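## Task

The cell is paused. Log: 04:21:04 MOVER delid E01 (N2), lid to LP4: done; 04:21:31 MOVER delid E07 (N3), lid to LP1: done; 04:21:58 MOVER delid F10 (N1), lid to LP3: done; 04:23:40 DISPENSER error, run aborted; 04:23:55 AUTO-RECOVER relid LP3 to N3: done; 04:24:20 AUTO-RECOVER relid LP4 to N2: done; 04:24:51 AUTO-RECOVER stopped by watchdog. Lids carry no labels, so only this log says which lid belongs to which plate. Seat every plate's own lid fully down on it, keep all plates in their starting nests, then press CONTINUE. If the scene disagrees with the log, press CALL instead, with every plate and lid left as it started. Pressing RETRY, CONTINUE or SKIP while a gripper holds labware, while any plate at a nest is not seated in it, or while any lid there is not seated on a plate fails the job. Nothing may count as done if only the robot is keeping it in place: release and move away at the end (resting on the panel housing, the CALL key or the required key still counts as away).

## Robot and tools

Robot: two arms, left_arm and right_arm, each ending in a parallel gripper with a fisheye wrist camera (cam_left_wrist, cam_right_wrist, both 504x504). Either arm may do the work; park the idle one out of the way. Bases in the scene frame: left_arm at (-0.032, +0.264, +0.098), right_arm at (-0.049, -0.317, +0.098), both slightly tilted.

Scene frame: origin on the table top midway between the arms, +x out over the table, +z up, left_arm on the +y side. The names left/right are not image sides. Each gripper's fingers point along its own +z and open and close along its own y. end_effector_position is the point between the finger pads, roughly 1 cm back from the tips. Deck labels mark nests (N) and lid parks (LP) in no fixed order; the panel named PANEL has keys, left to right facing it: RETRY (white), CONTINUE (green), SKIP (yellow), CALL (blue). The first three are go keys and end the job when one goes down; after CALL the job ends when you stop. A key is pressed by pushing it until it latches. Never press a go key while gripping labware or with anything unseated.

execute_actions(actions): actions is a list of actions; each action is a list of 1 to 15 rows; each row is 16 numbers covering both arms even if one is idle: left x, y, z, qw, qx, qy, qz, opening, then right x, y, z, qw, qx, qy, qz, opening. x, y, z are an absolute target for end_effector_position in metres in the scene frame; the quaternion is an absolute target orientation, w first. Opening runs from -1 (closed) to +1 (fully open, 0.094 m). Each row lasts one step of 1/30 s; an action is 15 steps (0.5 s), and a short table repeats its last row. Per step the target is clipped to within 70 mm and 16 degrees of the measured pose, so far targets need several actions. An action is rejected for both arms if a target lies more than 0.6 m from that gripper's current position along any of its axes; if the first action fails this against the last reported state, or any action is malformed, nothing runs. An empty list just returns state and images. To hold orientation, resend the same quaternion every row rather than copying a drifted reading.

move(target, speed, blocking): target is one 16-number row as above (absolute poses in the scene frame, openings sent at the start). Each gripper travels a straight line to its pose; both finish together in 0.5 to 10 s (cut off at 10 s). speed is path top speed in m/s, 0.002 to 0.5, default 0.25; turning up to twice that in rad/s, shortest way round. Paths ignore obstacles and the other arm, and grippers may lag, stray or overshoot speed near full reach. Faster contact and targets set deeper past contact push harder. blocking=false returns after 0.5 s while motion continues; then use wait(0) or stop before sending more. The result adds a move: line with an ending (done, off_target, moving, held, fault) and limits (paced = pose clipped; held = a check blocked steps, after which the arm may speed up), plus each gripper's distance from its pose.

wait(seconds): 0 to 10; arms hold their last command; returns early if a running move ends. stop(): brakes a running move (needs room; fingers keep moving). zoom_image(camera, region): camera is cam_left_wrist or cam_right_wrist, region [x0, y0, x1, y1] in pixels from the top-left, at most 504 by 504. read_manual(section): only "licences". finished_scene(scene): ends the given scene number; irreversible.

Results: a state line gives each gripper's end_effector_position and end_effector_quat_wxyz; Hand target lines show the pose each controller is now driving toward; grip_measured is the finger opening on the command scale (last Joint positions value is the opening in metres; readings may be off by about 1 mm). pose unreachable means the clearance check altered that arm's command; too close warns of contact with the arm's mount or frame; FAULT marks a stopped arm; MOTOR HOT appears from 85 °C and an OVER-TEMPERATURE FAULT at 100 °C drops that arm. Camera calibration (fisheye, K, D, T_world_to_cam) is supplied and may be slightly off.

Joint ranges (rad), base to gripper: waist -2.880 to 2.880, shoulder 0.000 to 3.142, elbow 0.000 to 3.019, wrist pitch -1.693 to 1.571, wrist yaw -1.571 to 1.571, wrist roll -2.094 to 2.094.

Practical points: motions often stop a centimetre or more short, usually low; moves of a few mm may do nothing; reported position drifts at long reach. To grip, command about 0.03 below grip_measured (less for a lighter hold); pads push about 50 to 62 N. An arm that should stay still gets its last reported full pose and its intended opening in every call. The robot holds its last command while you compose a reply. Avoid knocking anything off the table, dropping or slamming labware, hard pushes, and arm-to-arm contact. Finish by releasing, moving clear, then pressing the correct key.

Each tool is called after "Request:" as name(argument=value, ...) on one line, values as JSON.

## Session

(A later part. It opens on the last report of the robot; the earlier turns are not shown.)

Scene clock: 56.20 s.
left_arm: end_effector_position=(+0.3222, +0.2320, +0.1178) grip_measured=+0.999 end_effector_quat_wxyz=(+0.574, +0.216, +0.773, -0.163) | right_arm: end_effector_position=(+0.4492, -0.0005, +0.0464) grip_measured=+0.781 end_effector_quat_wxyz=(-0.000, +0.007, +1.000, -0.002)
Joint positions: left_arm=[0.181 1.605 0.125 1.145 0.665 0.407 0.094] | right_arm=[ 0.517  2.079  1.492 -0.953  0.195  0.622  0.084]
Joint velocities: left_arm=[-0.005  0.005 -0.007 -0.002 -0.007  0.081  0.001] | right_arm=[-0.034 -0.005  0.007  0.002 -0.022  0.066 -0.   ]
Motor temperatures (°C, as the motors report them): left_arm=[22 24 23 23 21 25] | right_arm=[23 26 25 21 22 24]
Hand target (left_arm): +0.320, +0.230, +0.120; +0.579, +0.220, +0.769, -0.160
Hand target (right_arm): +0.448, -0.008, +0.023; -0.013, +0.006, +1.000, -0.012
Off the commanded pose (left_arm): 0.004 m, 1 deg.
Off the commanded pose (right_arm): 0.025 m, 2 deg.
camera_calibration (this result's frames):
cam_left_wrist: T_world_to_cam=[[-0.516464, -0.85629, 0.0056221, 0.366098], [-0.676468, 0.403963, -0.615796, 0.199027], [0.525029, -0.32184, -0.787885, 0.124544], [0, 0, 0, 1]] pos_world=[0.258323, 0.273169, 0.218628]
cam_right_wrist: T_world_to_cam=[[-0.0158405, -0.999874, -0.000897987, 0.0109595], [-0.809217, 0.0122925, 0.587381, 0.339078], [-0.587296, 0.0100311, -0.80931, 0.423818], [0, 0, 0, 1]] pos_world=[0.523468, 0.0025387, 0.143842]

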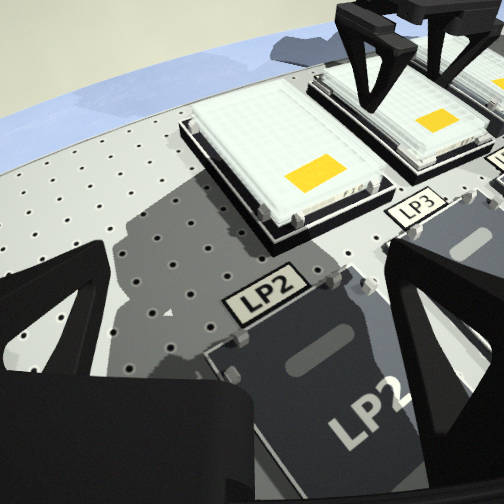

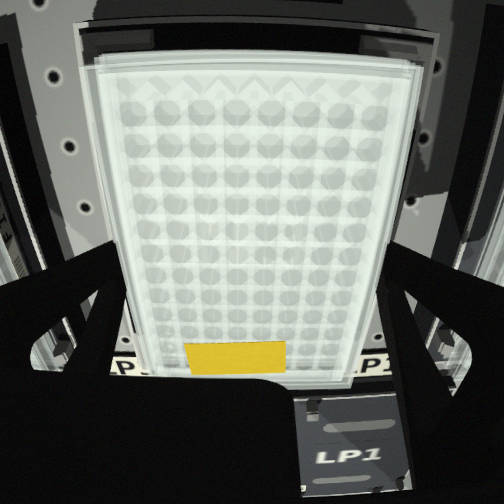

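Request:
execute_actions(actions=[[[0.32,0.23,0.12,0.58,0.22,0.77,-0.16,1,0.452,-0.002,0.04,0,0.006,1,0,1]],[[0.32,0.23,0.12,0.58,0.22,0.77,-0.16,1,0.457,0.002,0.07,0,0.006,1,0,1]],[[0.32,0.23,0.12,0.58,0.22,0.77,-0.16,1,0.457,0.002,0.11,0,0.006,1,0,1]]])

Request:
move(target=[0.2,0.15,0.22,0.2,0,0.98,0,-1,0.3,-0.1,0.13,0.58,-0.1,0.8,0.07,1])

Request:
move(target=[-0.01,0.017,0.17,0.25,0,0.97,0,-1,0.3,-0.35,0.2,0.3,0,0.95,0,1])

Scene clock: 57.97 s.
left_arm: end_effector_position=(+0.3222, +0.2320, +0.1178) grip_measured=+0.999 end_effector_quat_wxyz=(+0.574, +0.216, +0.773, -0.163) | right_arm: end_effector_position=(+0.4487, -0.0087, +0.0965) grip_measured=+1.000 end_effector_quat_wxyz=(-0.012, +0.004, +1.000, -0.007)
Joint positions: left_arm=[0.181 1.605 0.125 1.145 0.665 0.407 0.094] | right_arm=[ 0.521  2.01   1.528 -1.084  0.19   0.627  0.094]
Joint velocities: left_arm=[-0.005 -0.005 -0.012 -0.002  0.022  0.007  0.   ] | right_arm=[-0.005 -0.005  0.012 -0.017  0.007 -0.022  0.   ]
Motor temperatures (°C, as the motors report them): left_arm=[22 24 23 23 21 25] | right_arm=[23 26 25 21 22 24]
Hand target (left_arm): +0.320, +0.230, +0.120; +0.579, +0.220, +0.769, -0.160
Hand target (right_arm): +0.457, +0.002, +0.110; +0.000, +0.006, +1.000, +0.000
Off the commanded pose (left_arm): 0.004 m, 1 deg.
Off the commanded pose (right_arm): 0.019 m, 2 deg.
camera_calibration (this result's frames):
cam_left_wrist: T_world_to_cam=[[-0.516464, -0.85629, 0.0056221, 0.366098], [-0.676468, 0.403963, -0.615796, 0.199027], [0.525029, -0.32184, -0.787885, 0.124544], [0, 0, 0, 1]] pos_world=[0.258323, 0.273169, 0.218628]
cam_right_wrist: T_world_to_cam=[[-0.0113503, -0.999896, 0.00886962, -0.000142625], [-0.795191, 0.0144038, 0.606188, 0.301308], [-0.606253, -0.000172605, -0.795272, 0.471223], [0, 0, 0, 1]] pos_world=[0.525276, -0.00440126, 0.192102]

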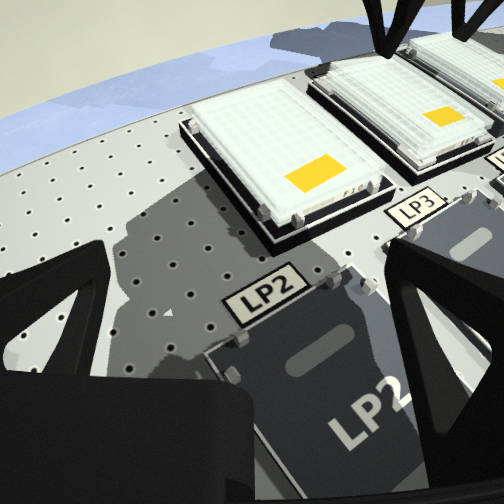

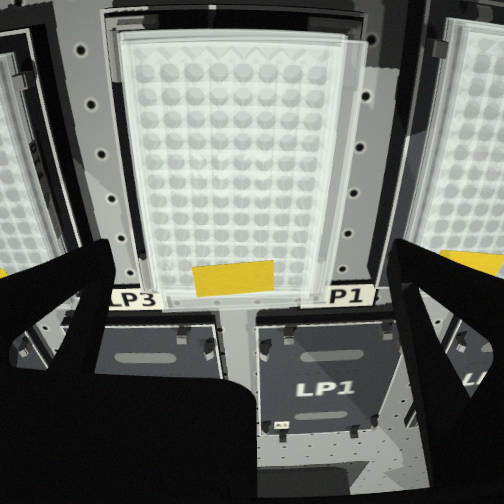

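Scene clock: 61.20 s.
left_arm: end_effector_position=(+0.1851, +0.1623, +0.1995) grip_measured=-0.998 end_effector_quat_wxyz=(+0.193, +0.002, +0.981, +0.010) | right_arm: end_effector_position=(+0.3059, -0.1029, +0.1320) grip_measured=+1.000 end_effector_quat_wxyz=(+0.583, -0.085, +0.805, +0.065)
Joint positions: left_arm=[-0.893  0.81   0.487 -1.026 -0.493 -0.787  0.   ] | right_arm=[ 0.716  1.773  0.278  1.238  0.622 -0.01   0.094]
Joint velocities: left_arm=[-0.005 -0.005 -0.007 -0.007  0.007 -0.081  0.   ] | right_arm=[ 0.005  0.005 -0.007 -0.002 -0.022 -0.037  0.   ]
Motor temperatures (°C, as the motors report them): left_arm=[22 23 24 23 21 25] | right_arm=[23 26 25 21 23 24]
Hand target (left_arm): +0.196, +0.151, +0.221; +0.203, -0.003, +0.979, -0.002
Hand target (right_arm): +0.301, -0.099, +0.129; +0.583, -0.098, +0.804, +0.064
Off the commanded pose (left_arm): 0.028 m, 1 deg.
Off the commanded pose (right_arm): 0.007 m, 2 deg.
move: off_target (left_arm)
camera_calibration (this result's frames):
cam_left_wrist: T_world_to_cam=[[0.00430778, -0.999729, -0.0228914, 0.167737], [-0.974197, -0.00936127, 0.225504, 0.139202], [-0.225657, 0.0213293, -0.973973, 0.358821], [0, 0, 0, 1]] pos_world=[0.215858, 0.161341, 0.321931]
cam_right_wrist: T_world_to_cam=[[0.217216, -0.976078, -0.00948836, -0.161388], [-0.791725, -0.170488, -0.586606, 0.304995], [0.570955, 0.134932, -0.809817, 0.0685783], [0, 0, 0, 1]] pos_world=[0.237373, -0.114783, 0.232917]

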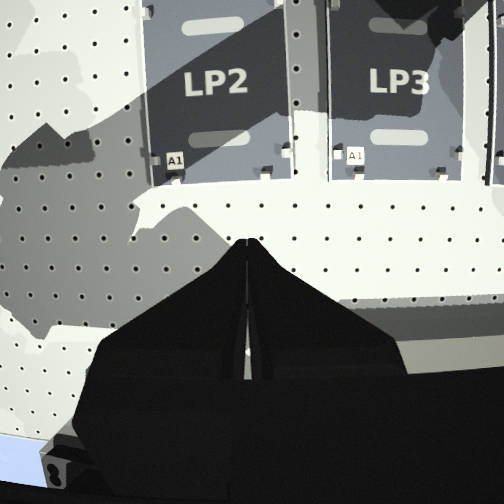

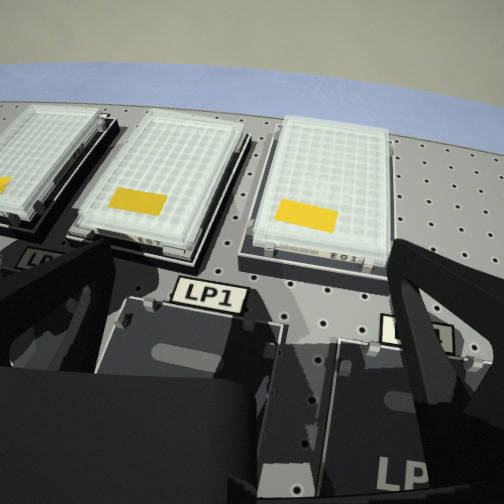

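Scene clock: 63.13 s.
left_arm: end_effector_position=(-0.0082, +0.0316, +0.1601) grip_measured=-0.998 end_effector_quat_wxyz=(+0.247, +0.007, +0.969, +0.004) | right_arm: end_effector_position=(+0.2847, -0.3466, +0.1826) grip_measured=+1.000 end_effector_quat_wxyz=(+0.281, +0.001, +0.960, +0.008)
Joint positions: left_arm=[-1.889  1.44   0.621 -1.108 -0.542 -1.917  0.   ] | right_arm=[-0.082  0.771  0.439 -0.529  0.104 -0.065  0.094]
Joint velocities: left_arm=[-0.015 -0.005  0.007  0.007  0.037 -0.081 -0.   ] | right_arm=[-0.015 -0.005 -0.007 -0.002 -0.037 -0.051  0.   ]
Motor temperatures (°C, as the motors report them): left_arm=[22 23 24 23 21 25] | right_arm=[23 26 25 21 23 24]
Hand target (left_arm): -0.014, +0.018, +0.170; +0.245, +0.001, +0.970, -0.005
Hand target (right_arm): +0.299, -0.351, +0.202; +0.298, -0.001, +0.955, +0.005
Off the commanded pose (left_arm): 0.018 m, 1 deg.
Off the commanded pose (right_arm): 0.023 m, 3 deg.
move: off_target (left_arm, right_arm)
camera_calibration (this result's frames):
cam_left_wrist: T_world_to_cam=[[-0.00733209, -0.999887, -0.0131606, 0.03528], [-0.993168, 0.00574878, 0.116551, -0.024702], [-0.116462, 0.0139252, -0.993098, 0.283863], [0, 0, 0, 1]] pos_world=[0.00878473, 0.0314652, 0.285247]
cam_right_wrist: T_world_to_cam=[[0.00298752, -0.999739, -0.02266, -0.338945], [-0.998284, -0.00430669, 0.0583924, 0.274881], [-0.0584747, 0.0224467, -0.998036, 0.329075], [0, 0, 0, 1]] pos_world=[0.294665, -0.345059, 0.304698]

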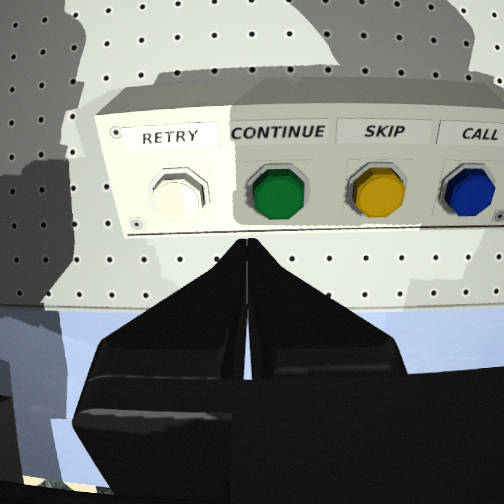

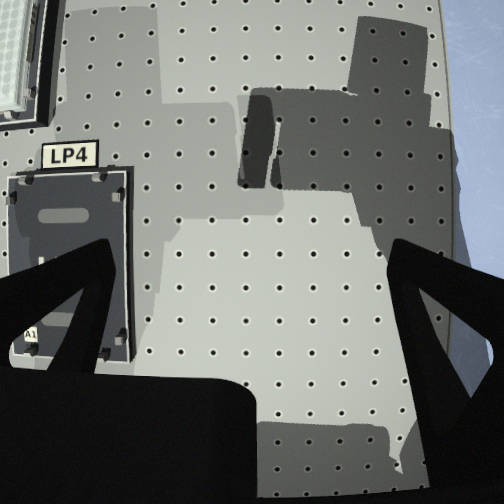

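Request:
move(target=[0.1,0.12,0.22,0.25,0,0.97,0,-1,0.40,-0.12,0.13,0,0,1,0,1])

Request:
move(target=[0.1,0.12,0.22,0.25,0,0.97,0,-1,0.46,-0.007,0.075,0,0.006,1,0,1], speed=0.1)

Scene clock: 64.97 s.
left_arm: end_effector_position=(+0.1016, +0.1110, +0.2251) grip_measured=-0.998 end_effector_quat_wxyz=(+0.253, -0.006, +0.967, -0.014) | right_arm: end_effector_position=(+0.3887, -0.1290, +0.1239) grip_measured=+1.000 end_effector_quat_wxyz=(-0.003, -0.008, +1.000, -0.006)
Joint positions: left_arm=[-1.498  0.902  0.524 -1.255 -0.641 -1.472  0.   ] | right_arm=[ 0.4    1.688  1.147 -0.984  0.195  0.475  0.094]
Joint velocities: left_arm=[-0.005  0.015 -0.012 -0.007  0.007  0.037  0.   ] | right_arm=[-0.005 -0.005 -0.007  0.002  0.022 -0.007  0.   ]
Motor temperatures (°C, as the motors report them): left_arm=[22 23 24 23 21 25] | right_arm=[23 25 25 21 23 24]
Hand target (left_arm): +0.102, +0.120, +0.220; +0.252, -0.001, +0.968, +0.001
Hand target (right_arm): +0.399, -0.120, +0.129; +0.003, -0.003, +1.000, -0.002
Off the commanded pose (left_arm): 0.010 m, 2 deg.
Off the commanded pose (right_arm): 0.016 m, 1 deg.
move: off_target (right_arm)
camera_calibration (this result's frames):
cam_left_wrist: T_world_to_cam=[[0.00943738, -0.999565, 0.0279396, 0.105353], [-0.994559, -0.00648389, 0.103973, 0.0806254], [-0.103746, -0.0287688, -0.994188, 0.363712], [0, 0, 0, 1]] pos_world=[0.116926, 0.116294, 0.350271]
cam_right_wrist: T_world_to_cam=[[0.0137122, -0.999883, 0.00675434, -0.130885], [-0.806336, -0.00706281, 0.591416, 0.242081], [-0.591299, -0.0135559, -0.806339, 0.45042], [0, 0, 0, 1]] pos_world=[0.463326, -0.123054, 0.220904]

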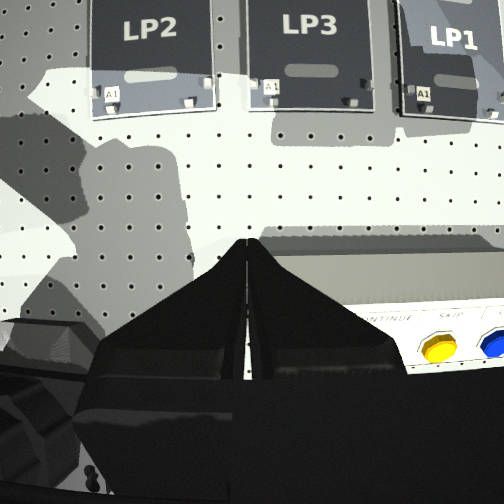

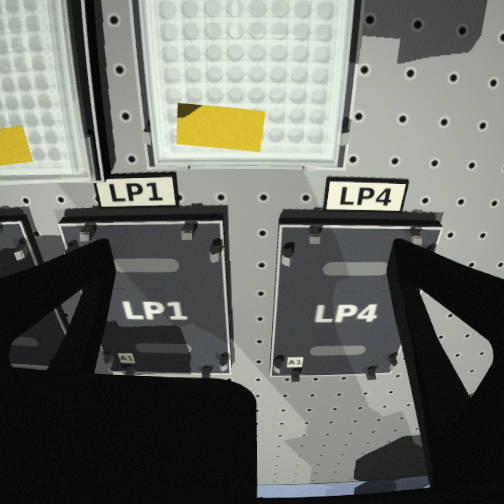

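Scene clock: 66.83 s.
left_arm: end_effector_position=(+0.1015, +0.1110, +0.2250) grip_measured=-0.998 end_effector_quat_wxyz=(+0.253, -0.006, +0.967, -0.014) | right_arm: end_effector_position=(+0.4525, -0.0210, +0.0760) grip_measured=+1.000 end_effector_quat_wxyz=(-0.000, +0.004, +1.000, -0.003)
Joint positions: left_arm=[-1.498  0.902  0.524 -1.255 -0.641 -1.472  0.   ] | right_arm=[ 0.495  2.012  1.476 -1.     0.195  0.595  0.094]
Joint velocities: left_arm=[ 0.005 -0.005 -0.012  0.007  0.066  0.051 -0.   ] | right_arm=[-0.015 -0.015 -0.002  0.002  0.051  0.007  0.   ]
Motor temperatures (°C, as the motors report them): left_arm=[22 23 25 23 21 25] | right_arm=[23 26 25 21 22 24]
Hand target (left_arm): +0.100, +0.120, +0.220; +0.250, -0.000, +0.968, +0.000
Hand target (right_arm): +0.459, -0.007, +0.074; +0.001, +0.006, +1.000, -0.000
Off the commanded pose (left_arm): 0.010 m, 2 deg.
Off the commanded pose (right_arm): 0.016 m, 0 deg.
move: off_target (right_arm)
camera_calibration (this result's frames):
cam_left_wrist: T_world_to_cam=[[0.00941796, -0.999564, 0.0279709, 0.105342], [-0.99452, -0.0064504, 0.10435, 0.0804796], [-0.104124, -0.0288004, -0.994147, 0.363707], [0, 0, 0, 1]] pos_world=[0.116917, 0.11629, 0.350234]
cam_right_wrist: T_world_to_cam=[[-0.0104281, -0.999946, -0.00030727, -0.0119819], [-0.809106, 0.00825735, 0.587605, 0.32455], [-0.587571, 0.00637623, -0.809148, 0.449911], [0, 0, 0, 1]] pos_world=[0.526825, -0.0175299, 0.173334]

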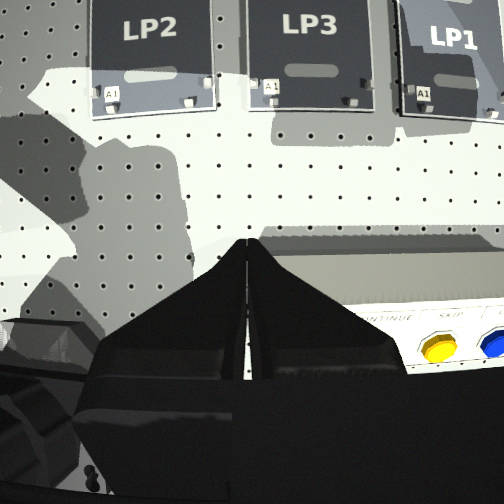

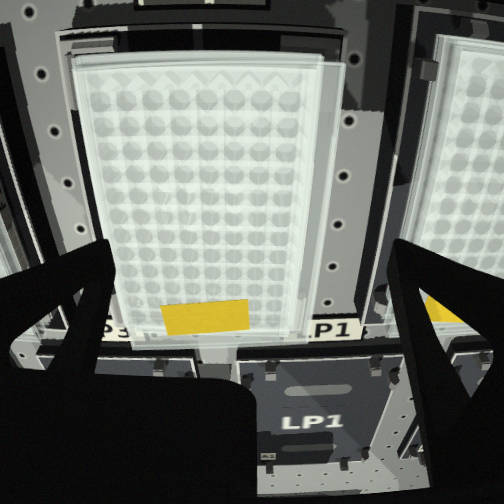

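Request:
execute_actions(actions=[[[0.1,0.12,0.22,0.25,0,0.97,0,-1,0.456,0.003,0.068,-0.006,0.006,1,-0.004,1]],[[0.1,0.12,0.22,0.25,0,0.97,0,-1,0.454,0.004,0.056,-0.008,0.006,1,-0.006,1]]])

Scene clock: 67.93 s.
left_arm: end_effector_position=(+0.1015, +0.1110, +0.2250) grip_measured=-0.998 end_effector_quat_wxyz=(+0.253, -0.006, +0.967, -0.014) | right_arm: end_effector_position=(+0.4462, -0.0108, +0.0611) grip_measured=+1.000 end_effector_quat_wxyz=(-0.013, +0.003, +1.000, -0.011)
Joint positions: left_arm=[-1.498  0.902  0.524 -1.255 -0.641 -1.472  0.   ] | right_arm=[ 0.51   2.054  1.498 -1.014  0.194  0.614  0.094]
Joint velocities: left_arm=[-0.015 -0.005  0.002  0.012  0.007  0.007  0.001] | right_arm=[ 0.005  0.015 -0.012  0.002  0.037  0.051  0.   ]
Motor temperatures (°C, as the motors report them): left_arm=[22 23 25 23 21 25] | right_arm=[23 26 25 21 22 24]
Hand target (left_arm): +0.100, +0.120, +0.220; +0.250, +0.000, +0.968, +0.000
Hand target (right_arm): +0.453, +0.004, +0.056; -0.008, +0.006, +1.000, -0.006
Off the commanded pose (left_arm): 0.010 m, 2 deg.
Off the commanded pose (right_arm): 0.017 m, 1 deg.
camera_calibration (this result's frames):
cam_left_wrist: T_world_to_cam=[[0.00939855, -0.999564, 0.0280022, 0.10533], [-0.99448, -0.00641691, 0.104726, 0.0803338], [-0.104501, -0.0288319, -0.994107, 0.363702], [0, 0, 0, 1]] pos_world=[0.116908, 0.116286, 0.350196]
cam_right_wrist: T_world_to_cam=[[-0.00849326, -0.999821, 0.0168778, -0.00376073], [-0.793516, 0.0170095, 0.608312, 0.319965], [-0.60849, -0.00822623, -0.793519, 0.442361], [0, 0, 0, 1]] pos_world=[0.523038, -0.00556354, 0.156447]

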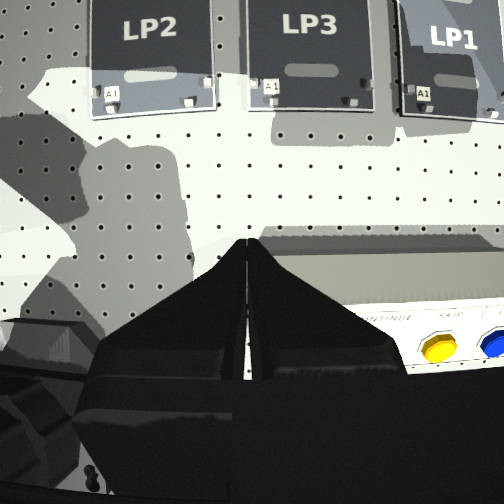

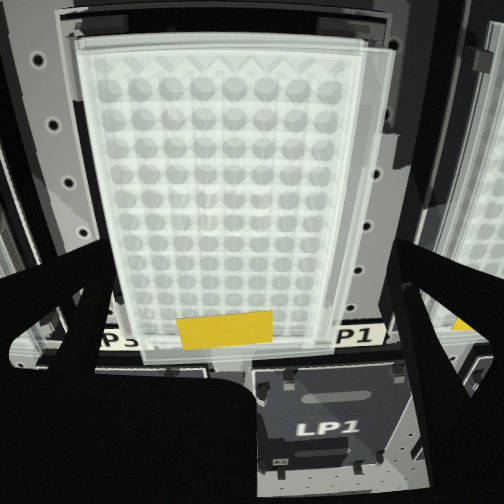

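Request:
execute_actions(actions=[[[0.1,0.12,0.22,0.25,0,0.97,0,-1,0.455,0.009,0.056,-0.002,0.008,1,0,1]],[[0.1,0.12,0.22,0.25,0,0.97,0,-1,0.455,0.009,0.049,-0.002,0.008,1,0,1]]])

Scene clock: 69.00 s.
left_arm: end_effector_position=(+0.1015, +0.1110, +0.2250) grip_measured=-0.998 end_effector_quat_wxyz=(+0.253, -0.006, +0.967, -0.014) | right_arm: end_effector_position=(+0.4505, -0.0061, +0.0575) grip_measured=+1.000 end_effector_quat_wxyz=(-0.004, +0.008, +1.000, -0.004)
Joint positions: left_arm=[-1.498  0.902  0.524 -1.255 -0.641 -1.472  0.   ] | right_arm=[ 0.511  2.061  1.498 -0.984  0.193  0.621  0.094]
Joint velocities: left_arm=[ 0.015 -0.015 -0.012  0.017 -0.007 -0.037  0.   ] | right_arm=[ 0.015 -0.015 -0.012 -0.012  0.081 -0.022  0.   ]
Motor temperatures (°C, as the motors report them): left_arm=[22 23 25 23 21 25] | right_arm=[23 26 26 21 22 24]
Hand target (left_arm): +0.100, +0.120, +0.220; +0.250, +0.000, +0.968, +0.000
Hand target (right_arm): +0.454, +0.009, +0.049; -0.002, +0.008, +1.000, +0.000
Off the commanded pose (left_arm): 0.010 m, 2 deg.
Off the commanded pose (right_arm): 0.018 m, 1 deg.
camera_calibration (this result's frames):
cam_left_wrist: T_world_to_cam=[[0.00939855, -0.999564, 0.0280022, 0.10533], [-0.99448, -0.00641691, 0.104726, 0.0803338], [-0.104501, -0.0288319, -0.994107, 0.363702], [0, 0, 0, 1]] pos_world=[0.116908, 0.116286, 0.350196]
cam_right_wrist: T_world_to_cam=[[-0.0184808, -0.999826, 0.00245201, 0.00634144], [-0.80427, 0.016323, 0.594039, 0.331172], [-0.593976, 0.00900624, -0.804432, 0.436315], [0, 0, 0, 1]] pos_world=[0.52563, -0.00299494, 0.154241]

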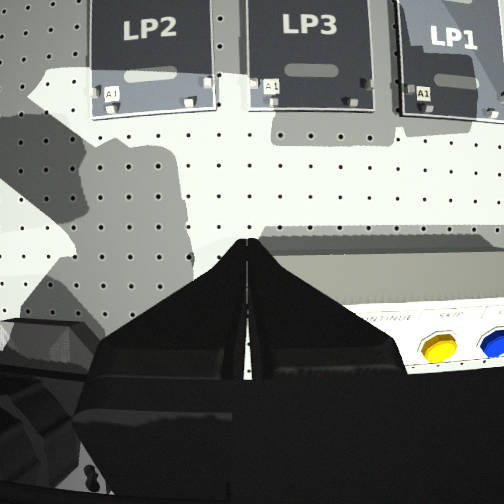

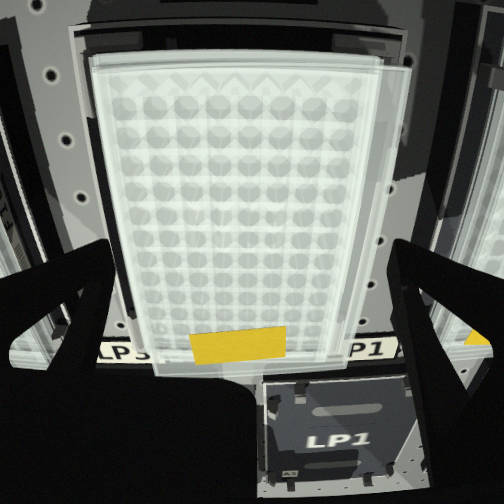

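Request:
execute_actions(actions=[[[0.1,0.12,0.22,0.25,0,0.97,0,-1,0.455,0.008,0.042,-0.005,0.008,1,-0.002,1]],[[0.1,0.12,0.22,0.25,0,0.97,0,-1,0.455,0.008,0.039,-0.005,0.008,1,-0.002,1]],[[0.1,0.12,0.22,0.25,0,0.97,0,-1,0.455,0.008,0.039,-0.005,0.008,1,-0.002,0.75]]])

Scene clock: 70.57 s.
left_arm: end_effector_position=(+0.1015, +0.1110, +0.2250) grip_measured=-0.998 end_effector_quat_wxyz=(+0.253, -0.006, +0.967, -0.014) | right_arm: end_effector_position=(+0.4499, -0.0023, +0.0486) grip_measured=+0.781 end_effector_quat_wxyz=(-0.006, +0.008, +1.000, -0.001)
Joint positions: left_arm=[-1.498  0.902  0.524 -1.255 -0.641 -1.472  0.   ] | right_arm=[ 0.512  2.078  1.499 -0.968  0.186  0.621  0.084]
Joint velocities: left_arm=[ 0.015 -0.005 -0.002 -0.017 -0.051  0.007 -0.   ] | right_arm=[-0.024 -0.015  0.002 -0.002  0.022  0.022  0.001]
Motor temperatures (°C, as the motors report them): left_arm=[22 23 25 23 21 25] | right_arm=[23 26 26 21 22 24]
Hand target (left_arm): +0.100, +0.120, +0.220; +0.250, +0.000, +0.968, +0.000
Hand target (right_arm): +0.454, +0.008, +0.039; -0.005, +0.008, +1.000, -0.002
Off the commanded pose (left_arm): 0.010 m, 2 deg.
Off the commanded pose (right_arm): 0.015 m, 0 deg.
camera_calibration (this result's frames):
cam_left_wrist: T_world_to_cam=[[0.00939855, -0.999564, 0.0280022, 0.10533], [-0.99448, -0.00641691, 0.104726, 0.0803338], [-0.104501, -0.0288319, -0.994107, 0.363702], [0, 0, 0, 1]] pos_world=[0.116908, 0.116286, 0.350196]
cam_right_wrist: T_world_to_cam=[[-0.0183415, -0.999826, -0.00340037, 0.0104349], [-0.80254, 0.0126938, 0.596464, 0.33498], [-0.596317, 0.013669, -0.802633, 0.429803], [0, 0, 0, 1]] pos_world=[0.525325, 0.000305989, 0.145206]

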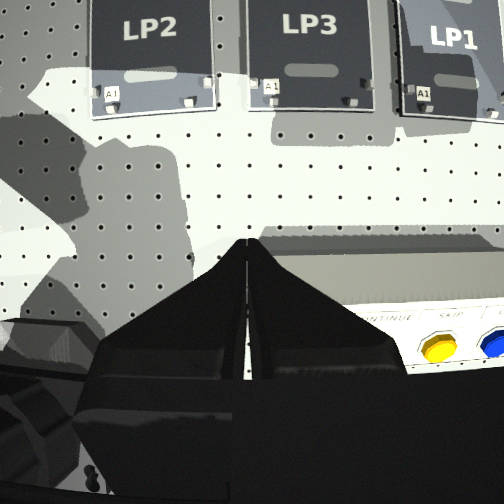

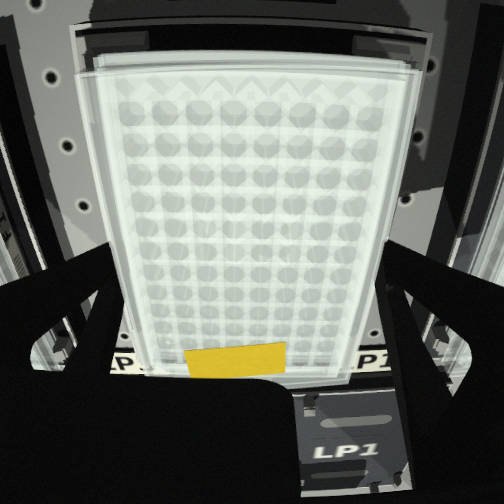

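Nudge +x via wrist pitch, release.

Request:
execute_actions(actions=[[[0.1,0.12,0.22,0.25,0,0.97,0,-1,0.458,0.006,0.041,0.004,0.008,1,-0.004,0.75]],[[0.1,0.12,0.22,0.25,0,0.97,0,-1,0.458,0.006,0.041,0.004,0.008,1,-0.004,1]]])

Scene clock: 71.63 s.
left_arm: end_effector_position=(+0.1015, +0.1110, +0.2250) grip_measured=-0.998 end_effector_quat_wxyz=(+0.253, -0.006, +0.967, -0.014) | right_arm: end_effector_position=(+0.4521, -0.0033, +0.0487) grip_measured=+1.000 end_effector_quat_wxyz=(-0.000, +0.008, +1.000, -0.005)
Joint positions: left_arm=[-1.498  0.902  0.524 -1.255 -0.641 -1.472  0.   ] | right_arm=[ 0.512  2.078  1.499 -0.963  0.2    0.621  0.094]
Joint velocities: left_arm=[-0.005 -0.005  0.007  0.002  0.007 -0.022 -0.001] | right_arm=[-0.015 -0.005 -0.012  0.012 -0.022 -0.051  0.   ]
Motor temperatures (°C, as the motors report them): left_arm=[22 23 25 23 21 25] | right_arm=[23 26 26 21 23 24]
Hand target (left_arm): +0.100, +0.120, +0.220; +0.250, +0.000, +0.968, +0.000
Hand target (right_arm): +0.458, +0.006, +0.041; +0.004, +0.008, +1.000, -0.004
Off the commanded pose (left_arm): 0.010 m, 2 deg.
Off the commanded pose (right_arm): 0.013 m, 0 deg.
camera_calibration (this result's frames):
cam_left_wrist: T_world_to_cam=[[0.00939855, -0.999564, 0.0280022, 0.10533], [-0.99448, -0.00641691, 0.104726, 0.0803338], [-0.104501, -0.0288319, -0.994107, 0.363702], [0, 0, 0, 1]] pos_world=[0.116908, 0.116286, 0.350196]
cam_right_wrist: T_world_to_cam=[[-0.0188037, -0.999813, 0.00454611, 0.00928449], [-0.80943, 0.0178919, 0.586944, 0.340317], [-0.586915, 0.00735694, -0.809615, 0.427214], [0, 0, 0, 1]] pos_world=[0.526376, 0.0000508502, 0.146089]

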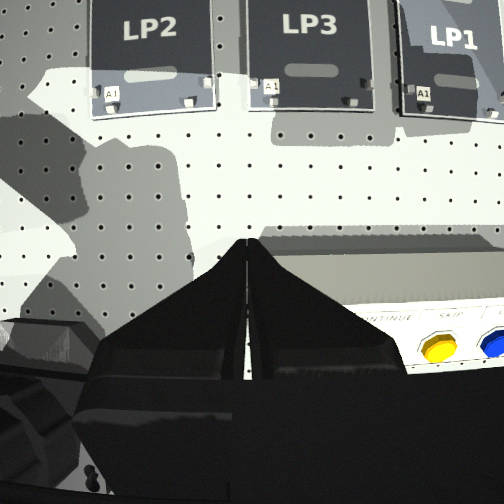

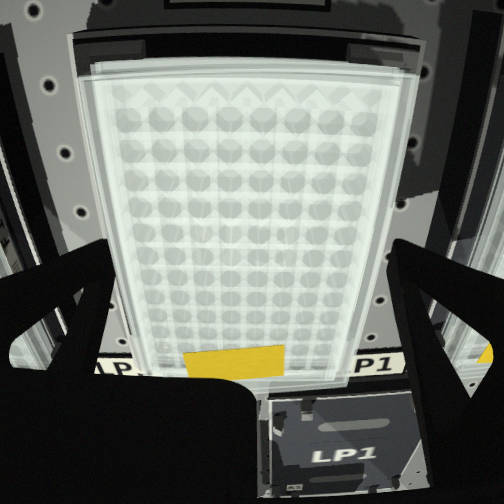

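Request:
execute_actions(actions=[[[0.1,0.12,0.22,0.25,0,0.97,0,-1,0.462,0.011,0.056,0.01,0.008,1,0.012,1]],[[0.1,0.12,0.22,0.25,0,0.97,0,-1,0.464,0.013,0.07,0.018,0.008,1,0.018,1]]])

Scene clock: 72.70 s.
left_arm: end_effector_position=(+0.1015, +0.1110, +0.2250) grip_measured=-0.998 end_effector_quat_wxyz=(+0.253, -0.006, +0.967, -0.014) | right_arm: end_effector_position=(+0.4508, -0.0015, +0.0487) grip_measured=+1.000 end_effector_quat_wxyz=(-0.004, +0.008, +1.000, +0.000)
Joint positions: left_arm=[-1.498  0.902  0.524 -1.255 -0.641 -1.472  0.   ] | right_arm=[ 0.512  2.078  1.499 -0.963  0.187  0.621  0.094]
Joint velocities: left_arm=[-0.015 -0.005  0.007 -0.002  0.037 -0.051  0.   ] | right_arm=[-0.024  0.005 -0.007 -0.007  0.037  0.007  0.   ]
Motor temperatures (°C, as the motors report them): left_arm=[22 23 25 23 21 25] | right_arm=[23 26 26 21 23 24]
Hand target (left_arm): +0.100, +0.120, +0.220; +0.250, +0.000, +0.968, +0.000
Hand target (right_arm): +0.463, +0.013, +0.070; +0.018, +0.008, +1.000, +0.018
Off the commanded pose (left_arm): 0.010 m, 2 deg.
Off the commanded pose (right_arm): 0.029 m, 3 deg.
camera_calibration (this result's frames):
cam_left_wrist: T_world_to_cam=[[0.00939855, -0.999564, 0.0280022, 0.10533], [-0.99448, -0.00641691, 0.104726, 0.0803338], [-0.104501, -0.0288319, -0.994107, 0.363702], [0, 0, 0, 1]] pos_world=[0.116908, 0.116286, 0.350196]
cam_right_wrist: T_world_to_cam=[[-0.0188869, -0.999804, -0.00598137, 0.0116441], [-0.805077, 0.0116604, 0.593056, 0.336991], [-0.59287, 0.0160165, -0.805139, 0.428932], [0, 0, 0, 1]] pos_world=[0.525825, 0.000842357, 0.145565]

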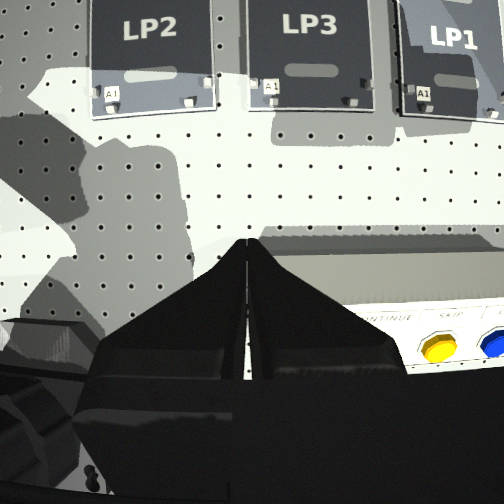

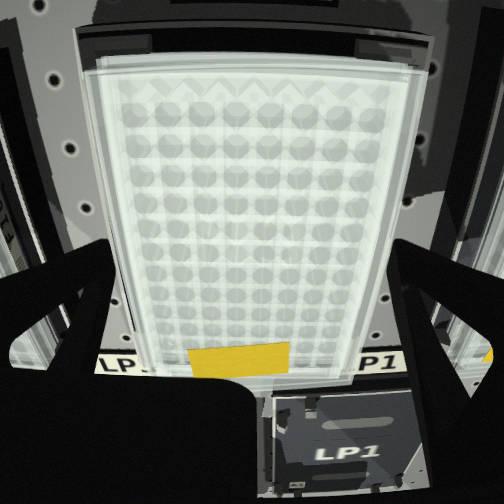

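Request:
execute_actions(actions=[[[0.1,0.12,0.22,0.25,0,0.97,0,-1,0.464,0.013,0.07,0.018,0.008,1,0.018,0.75]],[[0.1,0.12,0.22,0.25,0,0.97,0,-1,0.460,0.006,0.043,0.008,0.008,1,-0.001,0.75]],[[0.1,0.12,0.22,0.25,0,0.97,0,-1,0.460,0.006,0.043,0.008,0.008,1,-0.001,1]]])

Scene clock: 74.30 s.
left_arm: end_effector_position=(+0.1015, +0.1110, +0.2250) grip_measured=-0.998 end_effector_quat_wxyz=(+0.253, -0.006, +0.967, -0.014) | right_arm: end_effector_position=(+0.4535, -0.0022, +0.0487) grip_measured=+1.000 end_effector_quat_wxyz=(+0.003, +0.009, +1.000, -0.003)
Joint positions: left_arm=[-1.498  0.902  0.524 -1.255 -0.641 -1.472  0.   ] | right_arm=[ 0.512  2.078  1.499 -0.956  0.199  0.621  0.094]
Joint velocities: left_arm=[-0.005  0.015 -0.012 -0.012 -0.022  0.007  0.001] | right_arm=[-0.005 -0.005  0.007 -0.012  0.022 -0.022  0.   ]
Motor temperatures (°C, as the motors report them): left_arm=[22 23 25 23 21 25] | right_arm=[23 26 26 21 23 24]
Hand target (left_arm): +0.100, +0.120, +0.220; +0.250, +0.000, +0.968, +0.000
Hand target (right_arm): +0.460, +0.006, +0.043; +0.008, +0.008, +1.000, -0.001
Off the commanded pose (left_arm): 0.010 m, 2 deg.
Off the commanded pose (right_arm): 0.012 m, 1 deg.
camera_calibration (this result's frames):
cam_left_wrist: T_world_to_cam=[[0.00939855, -0.999564, 0.0280022, 0.10533], [-0.99448, -0.00641691, 0.104726, 0.0803338], [-0.104501, -0.0288319, -0.994107, 0.363702], [0, 0, 0, 1]] pos_world=[0.116908, 0.116286, 0.350196]
cam_right_wrist: T_world_to_cam=[[-0.0201958, -0.999796, 0.0000831234, 0.0112121], [-0.812704, 0.016465, 0.582444, 0.343143], [-0.582326, 0.0116954, -0.812871, 0.426115], [0, 0, 0, 1]] pos_world=[0.527238, 0.00057639, 0.146514]

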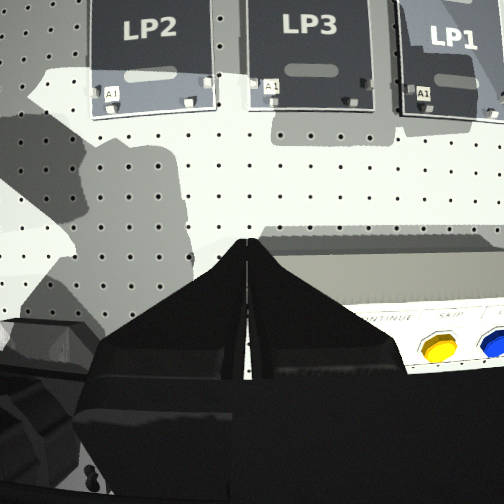

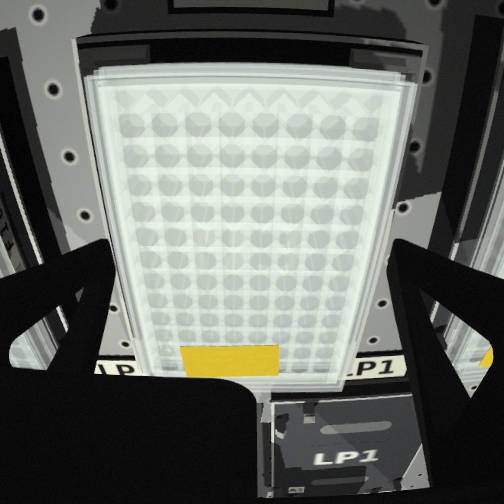

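Dropped on.

Request:
execute_actions(actions=[[[0.1,0.12,0.22,0.25,0,0.97,0,-1,0.464,0.012,0.07,0.018,0.008,1,0.015,1]],[[0.1,0.12,0.22,0.25,0,0.97,0,-1,0.466,0.013,0.085,0.025,0.008,1,0.02,1]],[[0.1,0.12,0.22,0.25,0,0.97,0,-1,0.466,0.013,0.115,0.025,0.008,1,0.02,1]]])

Request:
move(target=[0.1,0.14,0.22,0.25,0,0.97,0,-1,0.3,-0.06,0.12,0.58,-0.1,0.8,0.07,1])

Request:
zoom_image(camera="cam_right_wrist", region=[0,60,400,300])

Request:
move(target=[0.05,0.07,0.2,0.25,0,0.97,0,-1,0.3,-0.35,0.2,0.3,0,0.95,0,1])

Request:
move(target=[-0.01,0.006,0.13,0.25,0,0.97,0,-1,0.3,-0.35,0.2,0.3,0,0.95,0,1], speed=0.12)

Scene clock: 75.97 s.
left_arm: end_effector_position=(+0.1015, +0.1110, +0.2250) grip_measured=-0.998 end_effector_quat_wxyz=(+0.253, -0.006, +0.967, -0.014) | right_arm: end_effector_position=(+0.4552, +0.0004, +0.0944) grip_measured=+1.000 end_effector_quat_wxyz=(+0.009, +0.004, +1.000, +0.007)
Joint positions: left_arm=[-1.498  0.902  0.524 -1.255 -0.641 -1.472  0.   ] | right_arm=[ 0.527  2.009  1.518 -1.024  0.192  0.621  0.094]
Joint velocities: left_arm=[-0.015 -0.005  0.002  0.007 -0.022  0.022  0.   ] | right_arm=[ 0.005 -0.005  0.012 -0.022  0.037 -0.007  0.   ]
Motor temperatures (°C, as the motors report them): left_arm=[22 23 25 23 21 25] | right_arm=[23 26 26 21 23 24]
Hand target (left_arm): +0.100, +0.120, +0.220; +0.250, +0.000, +0.968, +0.000
Hand target (right_arm): +0.466, +0.013, +0.115; +0.025, +0.008, +0.999, +0.020
Off the commanded pose (left_arm): 0.010 m, 2 deg.
Off the commanded pose (right_arm): 0.026 m, 2 deg.
camera_calibration (this result's frames):
cam_left_wrist: T_world_to_cam=[[0.00939855, -0.999564, 0.0280022, 0.10533], [-0.99448, -0.00641691, 0.104726, 0.0803338], [-0.104501, -0.0288319, -0.994107, 0.363702], [0, 0, 0, 1]] pos_world=[0.116908, 0.116286, 0.350196]
cam_right_wrist: T_world_to_cam=[[-0.00946088, -0.999769, -0.019311, 0.0108508], [-0.820426, -0.00327972, 0.571743, 0.32239], [-0.571674, 0.0212524, -0.820205, 0.460033], [0, 0, 0, 1]] pos_world=[0.527589, 0.0021288, 0.193207]

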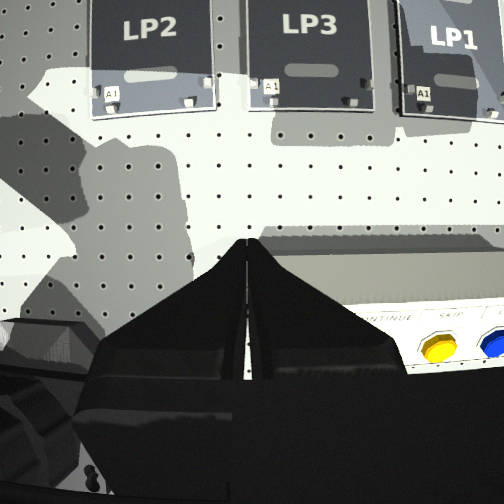

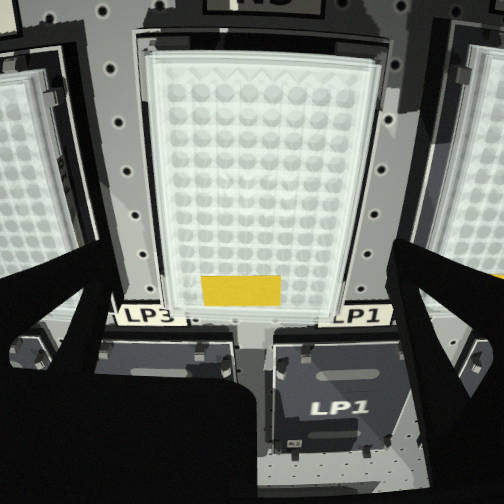

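Scene clock: 79.03 s.
left_arm: end_effector_position=(+0.0999, +0.1302, +0.2244) grip_measured=-0.998 end_effector_quat_wxyz=(+0.253, -0.002, +0.967, -0.012) | right_arm: end_effector_position=(+0.3061, -0.0619, +0.1230) grip_measured=+1.000 end_effector_quat_wxyz=(+0.583, -0.086, +0.805, +0.067)
Joint positions: left_arm=[-1.497  0.826  0.495 -1.303 -0.641 -1.463  0.   ] | right_arm=[0.801 1.858 0.365 1.22  0.701 0.019 0.094]
Joint velocities: left_arm=[ 0.005 -0.005 -0.012 -0.012 -0.037 -0.007  0.001] | right_arm=[ 0.005 -0.005  0.007  0.007 -0.007 -0.051  0.   ]
Motor temperatures (°C, as the motors report them): left_arm=[22 23 25 23 21 25] | right_arm=[23 26 25 21 23 24]
Hand target (left_arm): +0.100, +0.140, +0.220; +0.250, -0.000, +0.968, +0.000
Hand target (right_arm): +0.301, -0.059, +0.119; +0.583, -0.098, +0.804, +0.064
Off the commanded pose (left_arm): 0.011 m, 1 deg.
Off the commanded pose (right_arm): 0.007 m, 2 deg.
move: off_target (left_arm)
camera_calibration (this result's frames):
cam_left_wrist: T_world_to_cam=[[0.00158653, -0.999757, 0.0219753, 0.126784], [-0.994506, 0.00072265, 0.104676, 0.0780269], [-0.104667, -0.0220206, -0.994264, 0.36269], [0, 0, 0, 1]] pos_world=[0.115359, 0.134683, 0.349656]
cam_right_wrist: T_world_to_cam=[[0.220499, -0.975317, -0.0117061, -0.122156], [-0.790763, -0.171723, -0.587542, 0.306539], [0.571029, 0.138809, -0.809109, 0.0557487], [0, 0, 0, 1]] pos_world=[0.237501, -0.0742395, 0.223781]

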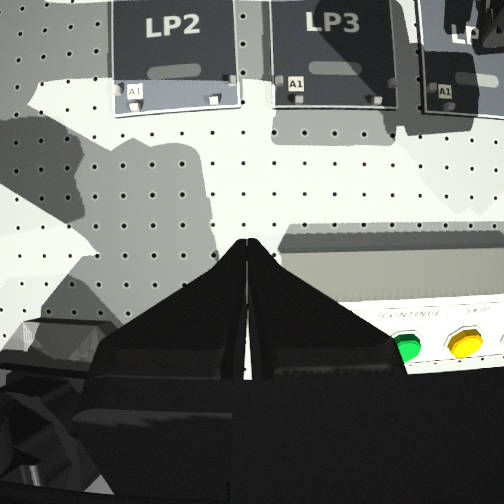

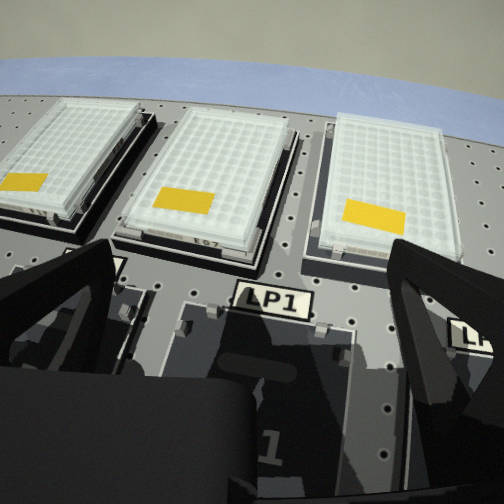

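Region (0, 60, 400, 300) of cam_right_wrist's 504x504 image, scaled by 1.260, with more detail than that image has; it fills the top 302 rows of this view, and the rest is white.

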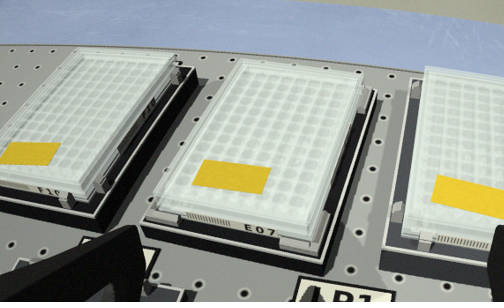

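Scene clock: 80.93 s.
left_arm: end_effector_position=(+0.0532, +0.0949, +0.1864) grip_measured=-0.998 end_effector_quat_wxyz=(+0.252, +0.010, +0.967, +0.028) | right_arm: end_effector_position=(+0.2852, -0.3469, +0.1829) grip_measured=+1.000 end_effector_quat_wxyz=(+0.280, +0.003, +0.960, +0.009)
Joint positions: left_arm=[-1.708  1.146  0.513 -1.239 -0.599 -1.727  0.   ] | right_arm=[-0.083  0.773  0.441 -0.531  0.103 -0.063  0.094]
Joint velocities: left_arm=[-0.024 -0.005  0.007  0.002  0.007 -0.007  0.001] | right_arm=[ 0.005 -0.005 -0.007 -0.022  0.007 -0.022  0.   ]
Motor temperatures (°C, as the motors report them): left_arm=[22 23 25 23 21 25] | right_arm=[23 26 26 21 23 24]
Hand target (left_arm): +0.049, +0.071, +0.201; +0.248, +0.001, +0.969, -0.001
Hand target (right_arm): +0.299, -0.351, +0.203; +0.297, -0.001, +0.955, +0.006
Off the commanded pose (left_arm): 0.029 m, 3 deg.
Off the commanded pose (right_arm): 0.023 m, 3 deg.
move: off_target (left_arm, right_arm)
camera_calibration (this result's frames):
cam_left_wrist: T_world_to_cam=[[-0.000499, -0.998077, -0.0619905, 0.107932], [-0.994369, -0.00607407, 0.1058, 0.0360639], [-0.105973, 0.0616943, -0.992453, 0.310991], [0, 0, 0, 1]] pos_world=[0.0688712, 0.0887573, 0.311519]
cam_right_wrist: T_world_to_cam=[[0.000838879, -0.999708, -0.0241701, -0.338316], [-0.998194, -0.00228885, 0.0600252, 0.275756], [-0.060063, 0.0240761, -0.997904, 0.330399], [0, 0, 0, 1]] pos_world=[0.295386, -0.345541, 0.304978]

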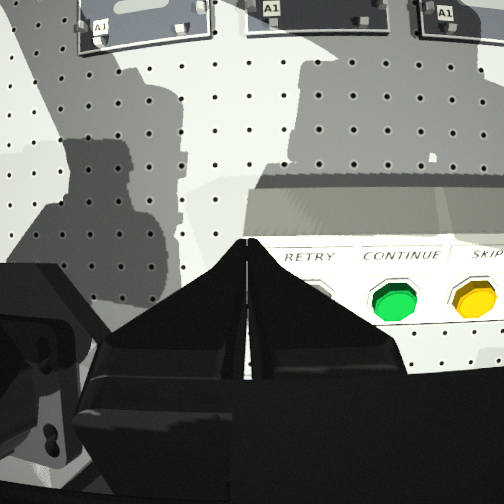

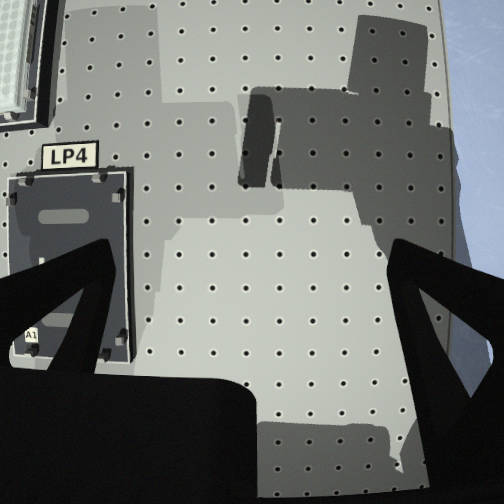

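Scene clock: 82.33 s.
left_arm: end_effector_position=(-0.0031, +0.0276, +0.1257) grip_measured=-0.998 end_effector_quat_wxyz=(+0.254, +0.008, +0.967, +0.022) | right_arm: end_effector_position=(+0.2850, -0.3491, +0.1828) grip_measured=+1.000 end_effector_quat_wxyz=(+0.279, +0.004, +0.960, +0.002)
Joint positions: left_arm=[-1.859  1.554  0.601 -1.    -0.554 -1.897  0.   ] | right_arm=[-0.083  0.773  0.441 -0.531  0.116 -0.063  0.094]
Joint velocities: left_arm=[-0.005 -0.005 -0.007 -0.002 -0.007 -0.095 -0.001] | right_arm=[-0.005 -0.005 -0.002 -0.012  0.066  0.022  0.   ]
Motor temperatures (°C, as the motors report them): left_arm=[22 23 25 23 21 25] | right_arm=[23 26 26 21 23 24]
Hand target (left_arm): -0.012, +0.006, +0.131; +0.248, +0.000, +0.969, -0.000
Hand target (right_arm): +0.299, -0.350, +0.200; +0.301, +0.000, +0.954, -0.000
Off the commanded pose (left_arm): 0.023 m, 3 deg.
Off the commanded pose (right_arm): 0.023 m, 3 deg.
move: off_target (left_arm, right_arm)
camera_calibration (this result's frames):
cam_left_wrist: T_world_to_cam=[[0.000667927, -0.99881, -0.048773, 0.0353315], [-0.994763, -0.00564853, 0.102052, -0.0134371], [-0.102206, 0.0484494, -0.993583, 0.24946], [0, 0, 0, 1]] pos_world=[0.012106, 0.0231274, 0.250954]
cam_right_wrist: T_world_to_cam=[[-0.00611699, -0.999893, -0.0132529, -0.340619], [-0.998127, 0.00529831, 0.0609516, 0.27809], [-0.0608749, 0.0136009, -0.998053, 0.326944], [0, 0, 0, 1]] pos_world=[0.295389, -0.346503, 0.304843]

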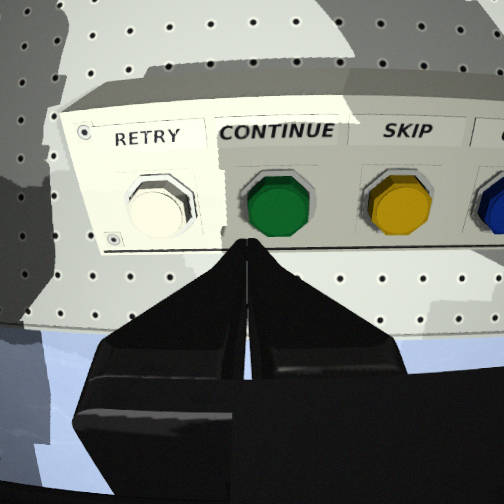

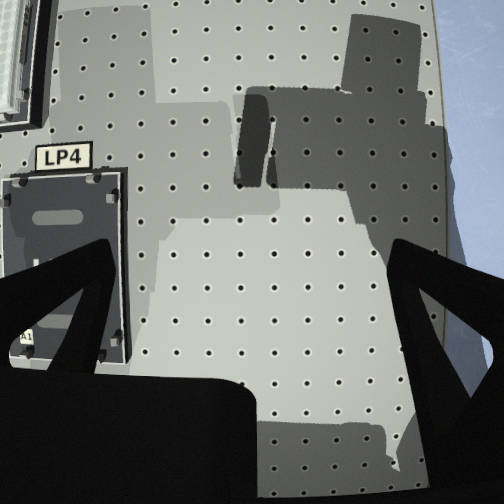

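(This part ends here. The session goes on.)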